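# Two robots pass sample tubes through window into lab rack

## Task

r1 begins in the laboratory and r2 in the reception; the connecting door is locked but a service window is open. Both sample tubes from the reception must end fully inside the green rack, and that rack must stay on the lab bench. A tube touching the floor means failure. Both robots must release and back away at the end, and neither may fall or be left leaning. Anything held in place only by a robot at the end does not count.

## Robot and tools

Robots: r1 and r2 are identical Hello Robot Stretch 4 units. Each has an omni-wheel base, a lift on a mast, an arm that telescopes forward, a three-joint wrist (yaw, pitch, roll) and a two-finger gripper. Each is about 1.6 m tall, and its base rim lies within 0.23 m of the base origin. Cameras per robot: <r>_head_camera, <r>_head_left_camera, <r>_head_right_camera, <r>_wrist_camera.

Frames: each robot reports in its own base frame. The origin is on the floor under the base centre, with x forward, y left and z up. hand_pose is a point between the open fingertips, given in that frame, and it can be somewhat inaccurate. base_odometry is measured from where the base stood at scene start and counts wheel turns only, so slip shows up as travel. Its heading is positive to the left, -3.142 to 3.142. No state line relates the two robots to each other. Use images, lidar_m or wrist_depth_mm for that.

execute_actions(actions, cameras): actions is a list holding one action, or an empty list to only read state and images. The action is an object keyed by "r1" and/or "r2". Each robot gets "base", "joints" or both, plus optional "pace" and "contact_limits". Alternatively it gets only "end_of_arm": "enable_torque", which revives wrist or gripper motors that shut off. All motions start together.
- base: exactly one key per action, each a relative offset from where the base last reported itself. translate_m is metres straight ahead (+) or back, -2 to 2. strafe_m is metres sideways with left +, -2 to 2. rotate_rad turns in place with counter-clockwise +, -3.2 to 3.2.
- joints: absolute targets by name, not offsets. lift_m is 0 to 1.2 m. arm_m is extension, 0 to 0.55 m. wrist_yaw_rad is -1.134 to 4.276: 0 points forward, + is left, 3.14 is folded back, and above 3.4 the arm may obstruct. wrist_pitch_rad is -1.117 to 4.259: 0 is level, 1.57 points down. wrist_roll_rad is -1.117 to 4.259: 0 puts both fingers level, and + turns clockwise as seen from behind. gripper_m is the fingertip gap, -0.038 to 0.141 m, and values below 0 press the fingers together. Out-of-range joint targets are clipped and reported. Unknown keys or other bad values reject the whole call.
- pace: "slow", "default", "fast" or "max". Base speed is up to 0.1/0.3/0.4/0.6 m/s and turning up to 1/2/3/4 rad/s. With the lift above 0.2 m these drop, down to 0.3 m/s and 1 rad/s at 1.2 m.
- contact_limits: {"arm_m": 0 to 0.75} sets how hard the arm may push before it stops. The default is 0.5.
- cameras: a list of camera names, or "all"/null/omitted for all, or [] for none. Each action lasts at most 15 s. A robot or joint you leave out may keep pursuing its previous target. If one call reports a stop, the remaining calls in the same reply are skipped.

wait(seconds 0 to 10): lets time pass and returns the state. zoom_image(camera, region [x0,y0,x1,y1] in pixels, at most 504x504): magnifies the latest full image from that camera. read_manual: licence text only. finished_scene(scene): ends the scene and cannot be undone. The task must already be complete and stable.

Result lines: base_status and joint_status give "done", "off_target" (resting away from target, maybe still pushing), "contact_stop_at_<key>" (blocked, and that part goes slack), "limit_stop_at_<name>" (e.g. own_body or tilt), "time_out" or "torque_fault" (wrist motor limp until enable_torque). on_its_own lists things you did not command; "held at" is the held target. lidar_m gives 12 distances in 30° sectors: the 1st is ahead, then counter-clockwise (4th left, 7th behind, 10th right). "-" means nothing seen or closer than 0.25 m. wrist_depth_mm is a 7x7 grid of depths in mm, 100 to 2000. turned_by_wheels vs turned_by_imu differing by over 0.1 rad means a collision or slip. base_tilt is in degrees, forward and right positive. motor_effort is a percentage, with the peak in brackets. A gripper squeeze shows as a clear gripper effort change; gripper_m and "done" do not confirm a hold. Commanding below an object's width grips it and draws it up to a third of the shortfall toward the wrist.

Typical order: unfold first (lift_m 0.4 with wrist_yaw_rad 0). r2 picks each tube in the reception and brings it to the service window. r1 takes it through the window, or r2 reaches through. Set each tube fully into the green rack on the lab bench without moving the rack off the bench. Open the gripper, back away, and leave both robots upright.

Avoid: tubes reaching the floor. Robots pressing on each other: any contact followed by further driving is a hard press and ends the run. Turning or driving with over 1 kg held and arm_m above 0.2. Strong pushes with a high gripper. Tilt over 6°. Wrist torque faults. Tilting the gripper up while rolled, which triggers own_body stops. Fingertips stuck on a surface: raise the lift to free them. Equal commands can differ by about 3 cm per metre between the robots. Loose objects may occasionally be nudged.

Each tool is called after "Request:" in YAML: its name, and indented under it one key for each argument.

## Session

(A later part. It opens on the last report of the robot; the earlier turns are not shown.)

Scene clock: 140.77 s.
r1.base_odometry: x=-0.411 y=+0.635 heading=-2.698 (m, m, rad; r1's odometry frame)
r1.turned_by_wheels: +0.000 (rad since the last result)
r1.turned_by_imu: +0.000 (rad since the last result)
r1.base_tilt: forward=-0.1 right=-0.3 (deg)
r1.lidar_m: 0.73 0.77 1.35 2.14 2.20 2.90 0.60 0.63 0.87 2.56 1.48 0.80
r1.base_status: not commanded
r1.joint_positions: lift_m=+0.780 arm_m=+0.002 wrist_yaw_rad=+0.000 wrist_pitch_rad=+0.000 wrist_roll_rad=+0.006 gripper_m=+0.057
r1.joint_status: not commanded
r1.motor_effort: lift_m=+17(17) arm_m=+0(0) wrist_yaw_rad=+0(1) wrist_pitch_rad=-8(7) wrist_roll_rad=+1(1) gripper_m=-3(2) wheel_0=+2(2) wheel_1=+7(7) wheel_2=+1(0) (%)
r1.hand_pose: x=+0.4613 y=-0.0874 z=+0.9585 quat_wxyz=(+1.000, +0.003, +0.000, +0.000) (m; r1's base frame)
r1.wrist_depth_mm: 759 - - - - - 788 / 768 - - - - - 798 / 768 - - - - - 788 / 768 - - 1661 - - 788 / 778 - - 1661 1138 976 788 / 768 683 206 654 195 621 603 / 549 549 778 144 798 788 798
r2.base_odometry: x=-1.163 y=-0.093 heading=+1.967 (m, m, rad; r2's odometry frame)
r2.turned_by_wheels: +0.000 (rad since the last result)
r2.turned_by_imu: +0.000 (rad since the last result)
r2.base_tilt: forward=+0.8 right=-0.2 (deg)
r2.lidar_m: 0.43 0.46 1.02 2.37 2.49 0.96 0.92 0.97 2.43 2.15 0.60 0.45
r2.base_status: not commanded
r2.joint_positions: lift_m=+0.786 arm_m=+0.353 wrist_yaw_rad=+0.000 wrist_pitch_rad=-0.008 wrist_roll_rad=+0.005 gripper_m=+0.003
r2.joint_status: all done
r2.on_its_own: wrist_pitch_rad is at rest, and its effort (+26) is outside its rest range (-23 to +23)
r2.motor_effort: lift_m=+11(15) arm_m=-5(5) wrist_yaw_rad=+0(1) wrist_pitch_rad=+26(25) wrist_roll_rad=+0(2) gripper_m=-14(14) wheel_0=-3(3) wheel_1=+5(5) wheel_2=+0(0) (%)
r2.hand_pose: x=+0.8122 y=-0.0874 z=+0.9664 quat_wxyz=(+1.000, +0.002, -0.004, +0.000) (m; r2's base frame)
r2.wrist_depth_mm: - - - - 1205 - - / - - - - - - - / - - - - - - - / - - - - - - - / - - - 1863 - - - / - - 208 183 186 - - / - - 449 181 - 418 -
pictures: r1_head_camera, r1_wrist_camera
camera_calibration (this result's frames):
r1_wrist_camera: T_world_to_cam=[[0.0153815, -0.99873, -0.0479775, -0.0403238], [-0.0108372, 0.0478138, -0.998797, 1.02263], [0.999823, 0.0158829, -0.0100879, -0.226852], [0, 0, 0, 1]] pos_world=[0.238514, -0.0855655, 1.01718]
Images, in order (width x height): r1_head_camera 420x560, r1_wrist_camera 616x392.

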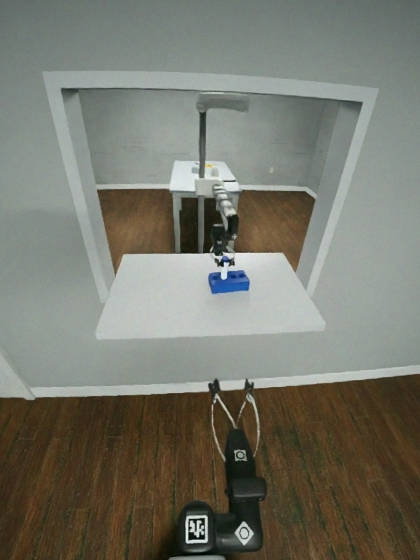

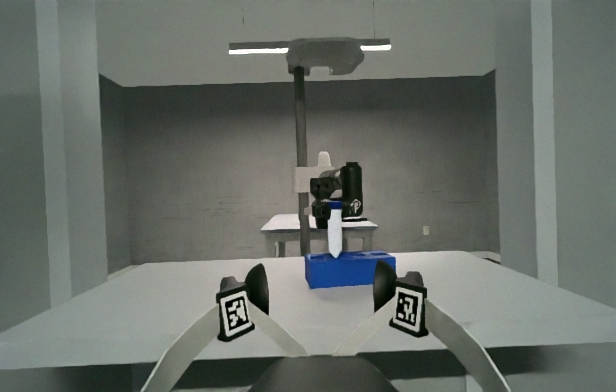

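Request:
execute_actions:
  actions:
    - {"r2":{"joints":{"lift_m":0.805},"pace":"slow"}}
  cameras: []

Request:
execute_actions:
  actions:
    - {"r2":{"base":{"strafe_m":0.004},"joints":{"arm_m":0.341},"pace":"slow"}}
  cameras: []

Request:
execute_actions:
  actions:
    - {"r2":{"joints":{"lift_m":0.785},"pace":"slow"}}
  cameras: ["r1_head_camera"]

Request:
zoom_image:
  camera: "r1_head_camera"
  region: [180,230,280,310]

Scene clock: 146.17 s.
r1.base_odometry: x=-0.411 y=+0.635 heading=-2.698 (m, m, rad; r1's odometry frame)
r1.turned_by_wheels: +0.000 (rad since the last result)
r1.turned_by_imu: -0.001 (rad since the last result)
r1.base_tilt: forward=-0.1 right=-0.3 (deg)
r1.lidar_m: 0.77 0.79 1.34 2.13 2.21 2.94 0.59 0.62 0.85 2.57 1.50 0.81
r1.base_status: not commanded
r1.joint_positions: lift_m=+0.780 arm_m=+0.002 wrist_yaw_rad=+0.000 wrist_pitch_rad=+0.000 wrist_roll_rad=+0.006 gripper_m=+0.057
r1.joint_status: not commanded
r1.motor_effort: lift_m=+17(17) arm_m=+0(0) wrist_yaw_rad=+1(1) wrist_pitch_rad=-8(8) wrist_roll_rad=+0(2) gripper_m=-1(2) wheel_0=+2(2) wheel_1=+7(7) wheel_2=+0(0) (%)
r1.hand_pose: x=+0.4613 y=-0.0874 z=+0.9585 quat_wxyz=(+1.000, +0.003, +0.000, +0.000) (m; r1's base frame)
r1.wrist_depth_mm: 759 - - - - - 788 / 768 - - - - - 788 / 768 - - - - - 788 / 768 - - 1618 - - 798 / 768 - - 1661 1138 960 798 / 768 683 205 647 195 621 603 / 549 549 778 144 788 788 798
r2.base_odometry: x=-1.163 y=-0.093 heading=+1.967 (m, m, rad; r2's odometry frame)
r2.turned_by_wheels: +0.000 (rad since the last result)
r2.turned_by_imu: -0.001 (rad since the last result)
r2.base_tilt: forward=+1.0 right=+0.1 (deg)
r2.lidar_m: 0.44 0.47 1.00 2.36 2.49 0.95 0.91 0.99 2.41 2.15 0.61 0.47
r2.base_status: not commanded
r2.joint_positions: lift_m=+0.805 arm_m=+0.353 wrist_yaw_rad=+0.000 wrist_pitch_rad=+0.003 wrist_roll_rad=+0.005 gripper_m=+0.003
r2.joint_status: all done
r2.motor_effort: lift_m=+25(24) arm_m=-5(5) wrist_yaw_rad=+0(0) wrist_pitch_rad=-5(26) wrist_roll_rad=-1(2) gripper_m=-13(12) wheel_0=-3(3) wheel_1=+5(6) wheel_2=+0(0) (%)
r2.hand_pose: x=+0.8122 y=-0.0874 z=+0.9821 quat_wxyz=(+1.000, +0.002, +0.001, +0.000) (m; r2's base frame)
r2.wrist_depth_mm: - - - - 1182 - - / - - - - - - - / - - - - - - - / - - - - - - - / - - - 1863 - - - / - - - 183 189 - - / - - - 182 - - -
pictures: none
No camera images: the call's "cameras" was empty. Leave "cameras" out to get every camera's image.

Scene clock: 147.10 s.
r1.base_odometry: x=-0.411 y=+0.635 heading=-2.698 (m, m, rad; r1's odometry frame)
r1.turned_by_wheels: +0.000 (rad since the last result)
r1.turned_by_imu: +0.000 (rad since the last result)
r1.base_tilt: forward=-0.1 right=-0.2 (deg)
r1.lidar_m: 0.74 0.79 1.36 2.14 2.21 2.94 0.58 0.62 0.87 2.58 1.48 0.80
r1.base_status: not commanded
r1.joint_positions: lift_m=+0.780 arm_m=+0.002 wrist_yaw_rad=+0.000 wrist_pitch_rad=+0.000 wrist_roll_rad=+0.006 gripper_m=+0.057
r1.joint_status: not commanded
r1.motor_effort: lift_m=+17(17) arm_m=+0(0) wrist_yaw_rad=+0(0) wrist_pitch_rad=-8(8) wrist_roll_rad=+0(3) gripper_m=-3(3) wheel_0=+2(2) wheel_1=+6(7) wheel_2=+0(0) (%)
r1.hand_pose: x=+0.4613 y=-0.0874 z=+0.9585 quat_wxyz=(+1.000, +0.003, +0.000, +0.000) (m; r1's base frame)
r1.wrist_depth_mm: 759 - - - - - 788 / 768 - - - - - 788 / 768 - - - - - 788 / 768 - - 1618 - - 788 / 778 - - 1661 1138 960 788 / 768 691 205 647 195 621 603 / 549 549 788 144 788 788 798
r2.base_odometry: x=-1.167 y=-0.095 heading=+1.967 (m, m, rad; r2's odometry frame)
r2.turned_by_wheels: +0.000 (rad since the last result)
r2.turned_by_imu: +0.000 (rad since the last result)
r2.base_tilt: forward=+1.0 right=-0.1 (deg)
r2.lidar_m: 0.43 0.48 1.00 2.34 2.50 0.95 0.92 0.97 2.42 2.17 0.63 0.47
r2.base_status: done
r2.joint_positions: lift_m=+0.805 arm_m=+0.342 wrist_yaw_rad=+0.000 wrist_pitch_rad=+0.003 wrist_roll_rad=+0.005 gripper_m=+0.003
r2.joint_status: all done
r2.motor_effort: lift_m=+25(25) arm_m=-5(5) wrist_yaw_rad=+0(0) wrist_pitch_rad=-6(7) wrist_roll_rad=-2(0) gripper_m=-14(14) wheel_0=-4(6) wheel_1=+5(8) wheel_2=+0(0) (%)
r2.hand_pose: x=+0.8012 y=-0.0874 z=+0.9821 quat_wxyz=(+1.000, +0.002, +0.001, +0.000) (m; r2's base frame)
r2.wrist_depth_mm: - - - - 1205 - - / - - - - - - - / - - - - - - - / - - - - - - - / - - - - - - - / - - - 183 189 - - / - - 462 182 - 430 -
pictures: none
No camera images: the call's "cameras" was empty. Leave "cameras" out to get every camera's image.

Scene clock: 148.03 s.
r1.base_odometry: x=-0.411 y=+0.635 heading=-2.698 (m, m, rad; r1's odometry frame)
r1.turned_by_wheels: +0.000 (rad since the last result)
r1.turned_by_imu: +0.000 (rad since the last result)
r1.base_tilt: forward=+0.1 right=-0.4 (deg)
r1.lidar_m: 0.75 0.79 1.35 2.14 2.22 2.92 0.60 0.61 0.85 2.57 1.42 0.80
r1.base_status: not commanded
r1.joint_positions: lift_m=+0.780 arm_m=+0.002 wrist_yaw_rad=+0.000 wrist_pitch_rad=+0.000 wrist_roll_rad=+0.006 gripper_m=+0.057
r1.joint_status: not commanded
r1.motor_effort: lift_m=+17(17) arm_m=+0(0) wrist_yaw_rad=+0(1) wrist_pitch_rad=-8(8) wrist_roll_rad=-1(2) gripper_m=-2(3) wheel_0=+2(3) wheel_1=+7(7) wheel_2=+0(1) (%)
r1.hand_pose: x=+0.4613 y=-0.0874 z=+0.9585 quat_wxyz=(+1.000, +0.003, +0.000, +0.000) (m; r1's base frame)
r1.wrist_depth_mm: 768 - - - - - 788 / 768 - - - - - 778 / 759 - - - - - 788 / 778 - - 1618 - - 788 / 768 - - 1060 1138 976 798 / 759 683 205 647 195 615 603 / 549 549 788 144 788 788 798
r2.base_odometry: x=-1.167 y=-0.095 heading=+1.967 (m, m, rad; r2's odometry frame)
r2.turned_by_wheels: +0.000 (rad since the last result)
r2.turned_by_imu: +0.000 (rad since the last result)
r2.base_tilt: forward=+0.9 right=-0.1 (deg)
r2.lidar_m: 0.43 0.47 1.02 2.36 2.48 0.96 0.93 0.96 2.41 2.17 0.62 0.45
r2.base_status: not commanded
r2.joint_positions: lift_m=+0.785 arm_m=+0.342 wrist_yaw_rad=+0.000 wrist_pitch_rad=+0.003 wrist_roll_rad=+0.005 gripper_m=+0.003
r2.joint_status: all done
r2.motor_effort: lift_m=+15(24) arm_m=-5(5) wrist_yaw_rad=+0(0) wrist_pitch_rad=-7(7) wrist_roll_rad=+0(0) gripper_m=-13(12) wheel_0=-4(4) wheel_1=+5(4) wheel_2=+0(0) (%)
r2.hand_pose: x=+0.8012 y=-0.0874 z=+0.9628 quat_wxyz=(+1.000, +0.002, +0.001, +0.000) (m; r2's base frame)
r2.wrist_depth_mm: - - - - 1205 - - / - - - - - - - / - - - - - - - / - - - - - - - / - - - 1921 - - - / - - - 184 189 - - / 473 445 418 181 436 394 -
pictures: r1_head_camera
Images, in order (width x height): r1_head_camera 420x560.

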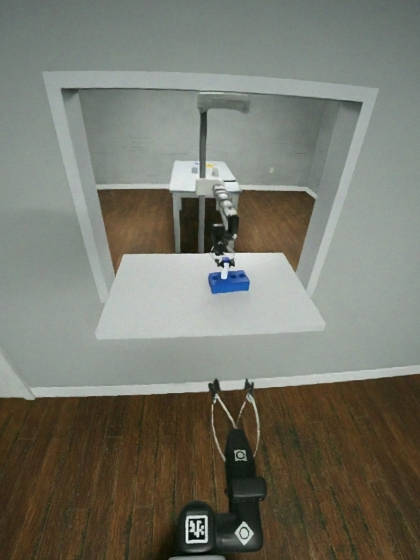

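Region (180, 230, 280, 310) of r1_head_camera's 420x560 image, scaled by 5.040, with more detail than that image has; it fills the top 403 rows of this view, and the rest is white.

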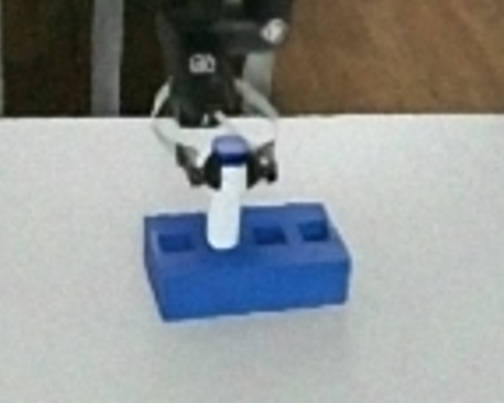

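Request:
execute_actions:
  actions:
    - {"r2":{"joints":{"lift_m":0.745},"pace":"slow"}}
  cameras: ["r1_wrist_camera"]

Request:
zoom_image:
  camera: "r1_wrist_camera"
  region: [270,180,430,300]

Scene clock: 152.07 s.
r1.base_odometry: x=-0.411 y=+0.635 heading=-2.698 (m, m, rad; r1's odometry frame)
r1.turned_by_wheels: +0.000 (rad since the last result)
r1.turned_by_imu: -0.001 (rad since the last result)
r1.base_tilt: forward=-0.2 right=-0.4 (deg)
r1.lidar_m: 0.76 0.80 1.34 2.13 2.22 2.94 0.60 0.62 0.86 2.57 1.48 0.81
r1.base_status: not commanded
r1.joint_positions: lift_m=+0.780 arm_m=+0.002 wrist_yaw_rad=+0.000 wrist_pitch_rad=+0.000 wrist_roll_rad=+0.006 gripper_m=+0.057
r1.joint_status: not commanded
r1.motor_effort: lift_m=+17(17) arm_m=+0(0) wrist_yaw_rad=+1(1) wrist_pitch_rad=-7(8) wrist_roll_rad=-1(3) gripper_m=-2(1) wheel_0=+2(3) wheel_1=+7(7) wheel_2=+0(0) (%)
r1.hand_pose: x=+0.4613 y=-0.0874 z=+0.9585 quat_wxyz=(+1.000, +0.003, +0.000, +0.000) (m; r1's base frame)
r1.wrist_depth_mm: 768 - - - - - 778 / 768 - - - - - 788 / 768 - - - - - 798 / 768 - - 1661 - - 798 / 778 - - 904 1060 960 788 / 768 683 205 654 195 615 609 / 549 554 788 144 788 788 798
r2.base_odometry: x=-1.167 y=-0.095 heading=+1.967 (m, m, rad; r2's odometry frame)
r2.turned_by_wheels: +0.000 (rad since the last result)
r2.turned_by_imu: -0.001 (rad since the last result)
r2.base_tilt: forward=+0.8 right=+0.0 (deg)
r2.lidar_m: 0.45 0.46 1.00 2.34 2.50 0.96 0.89 0.99 2.42 2.18 0.58 0.45
r2.base_status: not commanded
r2.joint_positions: lift_m=+0.745 arm_m=+0.342 wrist_yaw_rad=+0.000 wrist_pitch_rad=+0.001 wrist_roll_rad=+0.005 gripper_m=+0.003
r2.joint_status: all done
r2.motor_effort: lift_m=+14(14) arm_m=-5(5) wrist_yaw_rad=+0(1) wrist_pitch_rad=-1(7) wrist_roll_rad=+1(0) gripper_m=-10(12) wheel_0=-4(4) wheel_1=+5(5) wheel_2=+0(0) (%)
r2.hand_pose: x=+0.8012 y=-0.0874 z=+0.9234 quat_wxyz=(+1.000, +0.002, +0.001, +0.000) (m; r2's base frame)
r2.wrist_depth_mm: - - - - 1229 - - / - - - - - - - / - - - - - - - / - - - - 1229 - - / - - - 1863 - - - / - - 210 182 188 - - / 379 359 228 180 241 317 357
pictures: r1_wrist_camera
camera_calibration (this result's frames):
r1_wrist_camera: T_world_to_cam=[[0.0153816, -0.99873, -0.0479776, -0.0403237], [-0.0108371, 0.0478139, -0.998797, 1.02263], [0.999823, 0.015883, -0.0100879, -0.226852], [0, 0, 0, 1]] pos_world=[0.238514, -0.0855655, 1.01718]
Images, in order (width x height): r1_wrist_camera 616x392.

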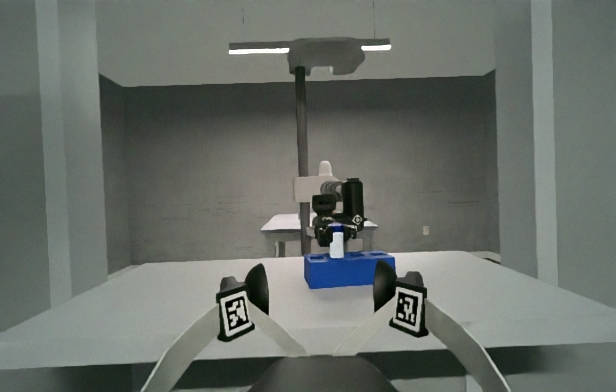

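Region (270, 180, 430, 300) of r1_wrist_camera's 616x392 image, scaled by 3.150; it fills the top 378 rows of this view, and the rest is white.

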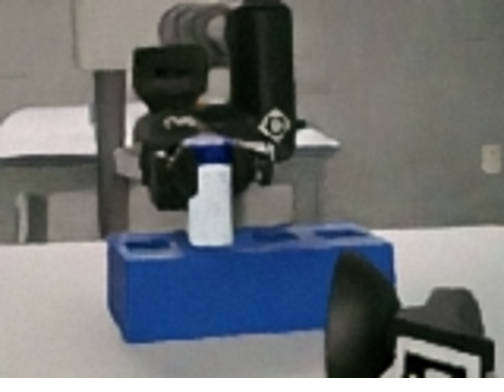

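Request:
execute_actions:
  actions:
    - {"r2":{"joints":{"gripper_m":0.07}}}
  cameras: []

Request:
execute_actions:
  actions:
    - {"r2":{"joints":{"lift_m":0.86},"pace":"slow"}}
  cameras: []

Request:
execute_actions:
  actions:
    - {"r2":{"joints":{"arm_m":0.0},"base":{"translate_m":-0.3}},"r1":{"base":{"translate_m":0.17},"joints":{"gripper_m":0.065},"pace":"slow"}}
  cameras: ["r1_head_camera","r1_wrist_camera"]

Scene clock: 157.67 s.
r1.base_odometry: x=-0.411 y=+0.635 heading=-2.698 (m, m, rad; r1's odometry frame)
r1.turned_by_wheels: +0.000 (rad since the last result)
r1.turned_by_imu: -0.001 (rad since the last result)
r1.base_tilt: forward=-0.2 right=-0.4 (deg)
r1.lidar_m: 0.75 0.80 1.34 2.14 2.20 2.93 0.59 0.63 0.86 2.59 1.50 0.80
r1.base_status: not commanded
r1.joint_positions: lift_m=+0.780 arm_m=+0.002 wrist_yaw_rad=+0.000 wrist_pitch_rad=+0.000 wrist_roll_rad=+0.006 gripper_m=+0.057
r1.joint_status: not commanded
r1.motor_effort: lift_m=+17(17) arm_m=+0(0) wrist_yaw_rad=+1(1) wrist_pitch_rad=-8(8) wrist_roll_rad=+0(0) gripper_m=-3(3) wheel_0=+2(2) wheel_1=+7(7) wheel_2=+1(0) (%)
r1.hand_pose: x=+0.4613 y=-0.0874 z=+0.9585 quat_wxyz=(+1.000, +0.003, +0.000, +0.000) (m; r1's base frame)
r1.wrist_depth_mm: 759 - - - - - 788 / 768 - - - - - 778 / 768 - - - - - 788 / 768 - - 1708 - - 788 / 768 - - 946 1138 976 798 / 768 691 206 647 195 621 603 / 549 554 778 144 788 788 798
r2.base_odometry: x=-1.167 y=-0.095 heading=+1.967 (m, m, rad; r2's odometry frame)
r2.turned_by_wheels: +0.000 (rad since the last result)
r2.turned_by_imu: -0.001 (rad since the last result)
r2.base_tilt: forward=+0.8 right=-0.1 (deg)
r2.lidar_m: 0.45 0.47 1.02 2.35 2.50 0.96 0.91 0.96 2.42 2.15 0.61 0.45
r2.base_status: not commanded
r2.joint_positions: lift_m=+0.745 arm_m=+0.342 wrist_yaw_rad=+0.000 wrist_pitch_rad=+0.002 wrist_roll_rad=+0.005 gripper_m=+0.070
r2.joint_status: all done
r2.motor_effort: lift_m=+15(15) arm_m=-4(5) wrist_yaw_rad=+0(0) wrist_pitch_rad=-4(5) wrist_roll_rad=+2(0) gripper_m=+0(12) wheel_0=-4(4) wheel_1=+5(4) wheel_2=+0(0) (%)
r2.hand_pose: x=+0.8012 y=-0.0874 z=+0.9231 quat_wxyz=(+1.000, +0.002, +0.001, +0.000) (m; r2's base frame)
r2.wrist_depth_mm: - - - - 1229 - - / - - - - - - - / - - - - - - - / - - - - - - - / - - - - - - - / - - 200 195 200 - - / 377 362 241 145 349 329 357
pictures: none
No camera images: the call's "cameras" was empty. Leave "cameras" out to get every camera's image.

Scene clock: 159.47 s.
r1.base_odometry: x=-0.411 y=+0.635 heading=-2.698 (m, m, rad; r1's odometry frame)
r1.turned_by_wheels: +0.000 (rad since the last result)
r1.turned_by_imu: +0.000 (rad since the last result)
r1.base_tilt: forward=-0.1 right=-0.4 (deg)
r1.lidar_m: 0.75 0.78 1.34 2.14 2.19 2.92 0.58 0.63 0.84 2.58 1.48 0.80
r1.base_status: not commanded
r1.joint_positions: lift_m=+0.780 arm_m=+0.002 wrist_yaw_rad=+0.000 wrist_pitch_rad=+0.000 wrist_roll_rad=+0.006 gripper_m=+0.057
r1.joint_status: not commanded
r1.motor_effort: lift_m=+17(17) arm_m=+0(0) wrist_yaw_rad=+0(0) wrist_pitch_rad=-8(8) wrist_roll_rad=+1(1) gripper_m=-2(0) wheel_0=+3(2) wheel_1=+7(7) wheel_2=+0(0) (%)
r1.hand_pose: x=+0.4613 y=-0.0874 z=+0.9585 quat_wxyz=(+1.000, +0.003, +0.000, +0.000) (m; r1's base frame)
r1.wrist_depth_mm: 759 - - - - - 778 / 768 - - - - - 788 / 768 - - - - - 788 / 768 - - - - - 788 / 768 - - 1661 - 976 788 / 768 691 206 647 196 615 609 / 549 549 778 143 798 788 798
r2.base_odometry: x=-1.167 y=-0.095 heading=+1.967 (m, m, rad; r2's odometry frame)
r2.turned_by_wheels: +0.000 (rad since the last result)
r2.turned_by_imu: +0.000 (rad since the last result)
r2.base_tilt: forward=+0.8 right=-0.3 (deg)
r2.lidar_m: 0.44 0.48 1.00 2.36 2.50 0.96 0.92 0.96 2.42 2.15 0.61 0.46
r2.base_status: not commanded
r2.joint_positions: lift_m=+0.860 arm_m=+0.342 wrist_yaw_rad=+0.000 wrist_pitch_rad=+0.002 wrist_roll_rad=+0.005 gripper_m=+0.070
r2.joint_status: all done
r2.motor_effort: lift_m=+25(26) arm_m=-4(4) wrist_yaw_rad=+0(0) wrist_pitch_rad=-4(4) wrist_roll_rad=+0(1) gripper_m=-1(3) wheel_0=-4(5) wheel_1=+5(5) wheel_2=+0(0) (%)
r2.hand_pose: x=+0.8012 y=-0.0874 z=+1.0373 quat_wxyz=(+1.000, +0.002, +0.001, +0.000) (m; r2's base frame)
r2.wrist_depth_mm: - - - - - - - / - - - - - - - / - - - - - - - / - - - - - - - / - - - - 1808 - - / - - 198 - 200 - - / - - - 145 - - -
pictures: none
No camera images: the call's "cameras" was empty. Leave "cameras" out to get every camera's image.

Scene clock: 162.43 s.
r1.base_odometry: x=-0.565 y=+0.562 heading=-2.697 (m, m, rad; r1's odometry frame)
r1.turned_by_wheels: +0.001 (rad since the last result)
r1.turned_by_imu: -0.001 (rad since the last result)
r1.base_tilt: forward=-0.2 right=-0.3 (deg)
r1.lidar_m: 0.59 0.61 1.12 2.14 2.21 2.92 0.76 0.81 2.71 2.58 1.22 0.61
r1.base_status: done
r1.joint_positions: lift_m=+0.780 arm_m=+0.002 wrist_yaw_rad=+0.000 wrist_pitch_rad=+0.000 wrist_roll_rad=+0.006 gripper_m=+0.065
r1.joint_status: all done
r1.motor_effort: lift_m=+17(17) arm_m=+0(0) wrist_yaw_rad=+1(0) wrist_pitch_rad=-8(8) wrist_roll_rad=-1(2) gripper_m=-3(3) wheel_0=+5(6) wheel_1=+8(9) wheel_2=-3(8) (%)
r1.hand_pose: x=+0.4613 y=-0.0874 z=+0.9585 quat_wxyz=(+1.000, +0.003, +0.000, +0.000) (m; r1's base frame)
r1.wrist_depth_mm: 732 - - - - - 668 / 715 - - - - - 668 / 715 - - - - - 676 / 707 - - - - - 683 / 699 - - - - - 683 / 640 691 200 597 195 621 603 / 469 455 424 143 430 399 421
r2.base_odometry: x=-1.051 y=-0.372 heading=+1.967 (m, m, rad; r2's odometry frame)
r2.turned_by_wheels: +0.000 (rad since the last result)
r2.turned_by_imu: +0.000 (rad since the last result)
r2.base_tilt: forward=+0.9 right=-0.1 (deg)
r2.lidar_m: 0.74 0.78 1.46 2.36 2.50 0.66 0.62 0.65 2.38 2.31 1.33 0.78
r2.base_status: done
r2.joint_positions: lift_m=+0.860 arm_m=+0.001 wrist_yaw_rad=+0.000 wrist_pitch_rad=+0.002 wrist_roll_rad=+0.005 gripper_m=+0.070
r2.joint_status: all done
r2.motor_effort: lift_m=+24(25) arm_m=-5(2) wrist_yaw_rad=+0(1) wrist_pitch_rad=-6(7) wrist_roll_rad=+1(3) gripper_m=-2(2) wheel_0=-4(7) wheel_1=-3(9) wheel_2=+1(10) (%)
r2.hand_pose: x=+0.4602 y=-0.0875 z=+1.0372 quat_wxyz=(+1.000, +0.002, +0.001, +0.000) (m; r2's base frame)
r2.wrist_depth_mm: 778 788 - - - - 759 / 788 788 - - - - 750 / 788 809 - - - - 750 / 778 788 - - - - 741 / 778 798 - - - - 750 / 778 788 200 798 200 917 750 / 768 621 627 145 621 569 609
pictures: r1_head_camera, r1_wrist_camera
camera_calibration (this result's frames):
r1_wrist_camera: T_world_to_cam=[[0.0153816, -0.99873, -0.0479774, -0.0403239], [-0.0108372, 0.0478137, -0.998797, 1.02263], [0.999823, 0.0158831, -0.010088, -0.226852], [0, 0, 0, 1]] pos_world=[0.238514, -0.0855655, 1.01718]
Images, in order (width x height): r1_head_camera 420x560, r1_wrist_camera 616x392.

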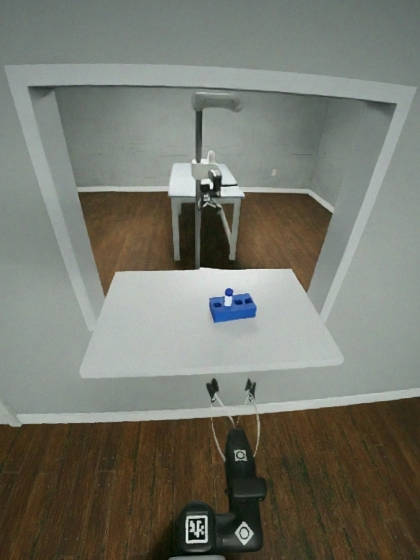

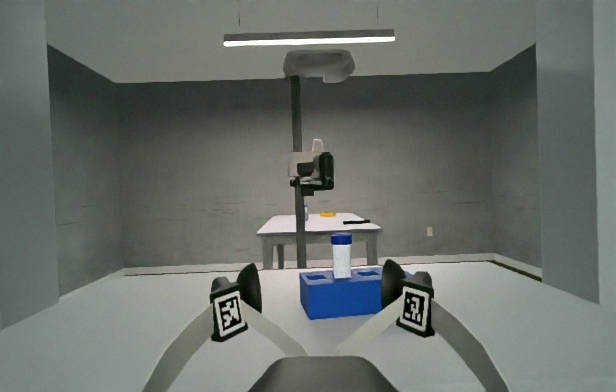

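Request:
execute_actions:
  actions:
    - {"r2":{"base":{"strafe_m":-0.87}},"r1":{"base":{"strafe_m":-0.04},"joints":{"lift_m":0.76},"pace":"slow"}}
  cameras: ["r2_head_right_camera"]

Request:
execute_actions:
  actions:
    - {"r2":{"base":{"rotate_rad":1.718}},"r1":{"joints":{"arm_m":0.3},"pace":"slow"}}
  cameras: ["r1_wrist_camera","r2_head_camera"]

Scene clock: 175.60 s.
r1.base_odometry: x=-0.582 y=+0.598 heading=-2.698 (m, m, rad; r1's odometry frame)
r1.turned_by_wheels: +0.000 (rad since the last result)
r1.turned_by_imu: -0.002 (rad since the last result)
r1.base_tilt: forward=-0.1 right=-0.3 (deg)
r1.lidar_m: 0.59 0.60 1.13 2.19 2.24 2.98 0.77 0.80 2.63 2.51 1.23 0.60
r1.base_status: done
r1.joint_positions: lift_m=+0.760 arm_m=+0.002 wrist_yaw_rad=+0.000 wrist_pitch_rad=+0.000 wrist_roll_rad=+0.006 gripper_m=+0.065
r1.joint_status: all done
r1.motor_effort: lift_m=+16(14) arm_m=+0(0) wrist_yaw_rad=+0(1) wrist_pitch_rad=-8(8) wrist_roll_rad=+2(2) gripper_m=-2(4) wheel_0=+5(6) wheel_1=-9(12) wheel_2=+0(2) (%)
r1.hand_pose: x=+0.4613 y=-0.0874 z=+0.9386 quat_wxyz=(+1.000, +0.003, +0.000, +0.000) (m; r1's base frame)
r1.wrist_depth_mm: - - - - - - 615 / - - - - - - 621 / - - - - - - 621 / 1397 - - - - - 627 / - - - 960 - - 627 / 634 615 200 580 196 554 539 / 421 413 384 143 389 389 392
r2.base_odometry: x=-0.249 y=-0.036 heading=+1.967 (m, m, rad; r2's odometry frame)
r2.turned_by_wheels: +0.000 (rad since the last result)
r2.turned_by_imu: -0.004 (rad since the last result)
r2.base_tilt: forward=+0.9 right=-0.1 (deg)
r2.lidar_m: 0.90 0.75 1.06 3.24 0.91 0.85 3.40 2.02 1.49 1.45 1.23 0.94
r2.base_status: done
r2.joint_positions: lift_m=+0.860 arm_m=+0.001 wrist_yaw_rad=+0.000 wrist_pitch_rad=+0.002 wrist_roll_rad=+0.005 gripper_m=+0.070
r2.joint_status: not commanded
r2.motor_effort: lift_m=+24(24) arm_m=-5(5) wrist_yaw_rad=+0(0) wrist_pitch_rad=-6(5) wrist_roll_rad=-3(0) gripper_m=-3(3) wheel_0=+2(11) wheel_1=-2(9) wheel_2=+0(0) (%)
r2.hand_pose: x=+0.4602 y=-0.0874 z=+1.0372 quat_wxyz=(+1.000, +0.002, +0.001, +0.000) (m; r2's base frame)
r2.wrist_depth_mm: - - 723 715 715 668 668 / - - 715 715 699 676 661 / - - 715 707 699 668 654 / - - 723 707 691 654 654 / - 1430 715 707 699 661 654 / 960 778 198 707 198 661 654 / 654 676 715 145 699 654 654
pictures: r2_head_right_camera
Images, in order (width x height): r2_head_right_camera 420x672.

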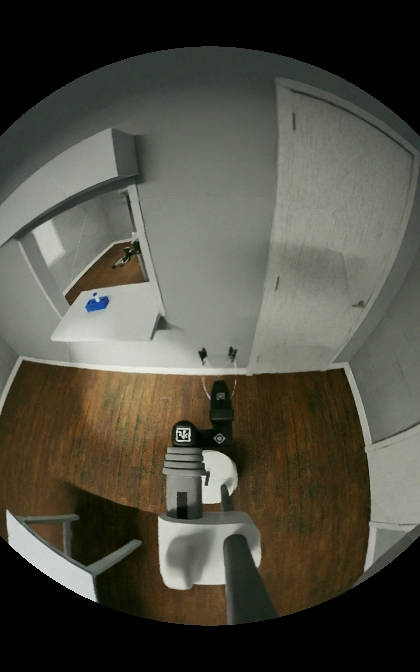

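Scene clock: 179.87 s.
r1.base_odometry: x=-0.582 y=+0.598 heading=-2.698 (m, m, rad; r1's odometry frame)
r1.turned_by_wheels: +0.000 (rad since the last result)
r1.turned_by_imu: -0.001 (rad since the last result)
r1.base_tilt: forward=-0.1 right=-0.4 (deg)
r1.lidar_m: 0.60 0.61 1.13 2.20 2.26 2.98 0.77 0.82 2.67 2.53 1.23 0.62
r1.base_status: not commanded
r1.joint_positions: lift_m=+0.760 arm_m=+0.298 wrist_yaw_rad=+0.000 wrist_pitch_rad=+0.000 wrist_roll_rad=+0.006 gripper_m=+0.065
r1.joint_status: all done
r1.motor_effort: lift_m=+16(16) arm_m=+9(12) wrist_yaw_rad=+0(0) wrist_pitch_rad=-8(8) wrist_roll_rad=+3(1) gripper_m=-4(3) wheel_0=+5(5) wheel_1=-8(9) wheel_2=+0(0) (%)
r1.hand_pose: x=+0.7579 y=-0.0874 z=+0.9386 quat_wxyz=(+1.000, +0.003, +0.000, +0.000) (m; r1's base frame)
r1.wrist_depth_mm: 1229 - - - - - - / - - - - - - - / 1336 - - - - - - / - - - - - - - / - - - - - - - / 627 609 200 370 196 549 539 / 418 407 353 143 312 320 375
r2.base_odometry: x=-0.249 y=-0.036 heading=-2.599 (m, m, rad; r2's odometry frame)
r2.turned_by_wheels: +1.717 (rad since the last result)
r2.turned_by_imu: +1.697 (rad since the last result)
r2.base_tilt: forward=+0.8 right=+0.1 (deg)
r2.lidar_m: 3.22 0.84 0.87 3.35 1.79 1.46 1.46 1.10 0.91 0.76 0.80 1.27
r2.base_status: done
r2.joint_positions: lift_m=+0.860 arm_m=+0.001 wrist_yaw_rad=+0.000 wrist_pitch_rad=+0.002 wrist_roll_rad=+0.005 gripper_m=+0.070
r2.joint_status: not commanded
r2.motor_effort: lift_m=+23(24) arm_m=-5(5) wrist_yaw_rad=-1(0) wrist_pitch_rad=-5(6) wrist_roll_rad=-1(0) gripper_m=-3(1) wheel_0=-3(8) wheel_1=-2(7) wheel_2=-2(10) (%)
r2.hand_pose: x=+0.4602 y=-0.0874 z=+1.0372 quat_wxyz=(+1.000, +0.002, +0.001, +0.000) (m; r2's base frame)
r2.wrist_depth_mm: - - - - - - 1808 / - - - - - - 1756 / - - - - - - 1808 / - - - - - - 1921 / - - - - - - 1921 / 1160 - 199 - 199 - 1921 / 842 1060 - 145 - - 1863
pictures: r1_wrist_camera, r2_head_camera
camera_calibration (this result's frames):
r1_wrist_camera: T_world_to_cam=[[0.0153486, -0.99873, -0.0479775, -0.0458281], [-0.0108356, 0.0478142, -0.998797, 1.00589], [0.999823, 0.01585, -0.010088, -0.523532], [0, 0, 0, 1]] pos_world=[0.535043, -0.0855676, 0.997199]
Images, in order (width x height): r1_wrist_camera 616x392, r2_head_camera 420x560.

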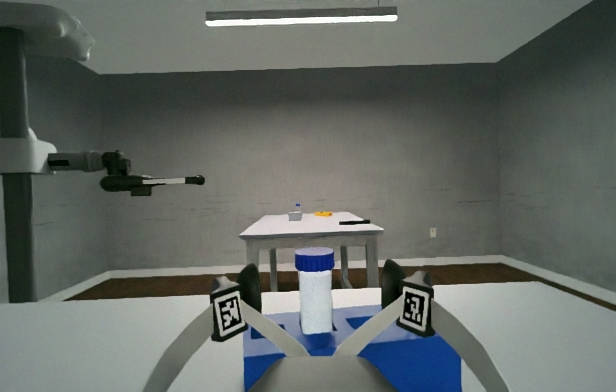

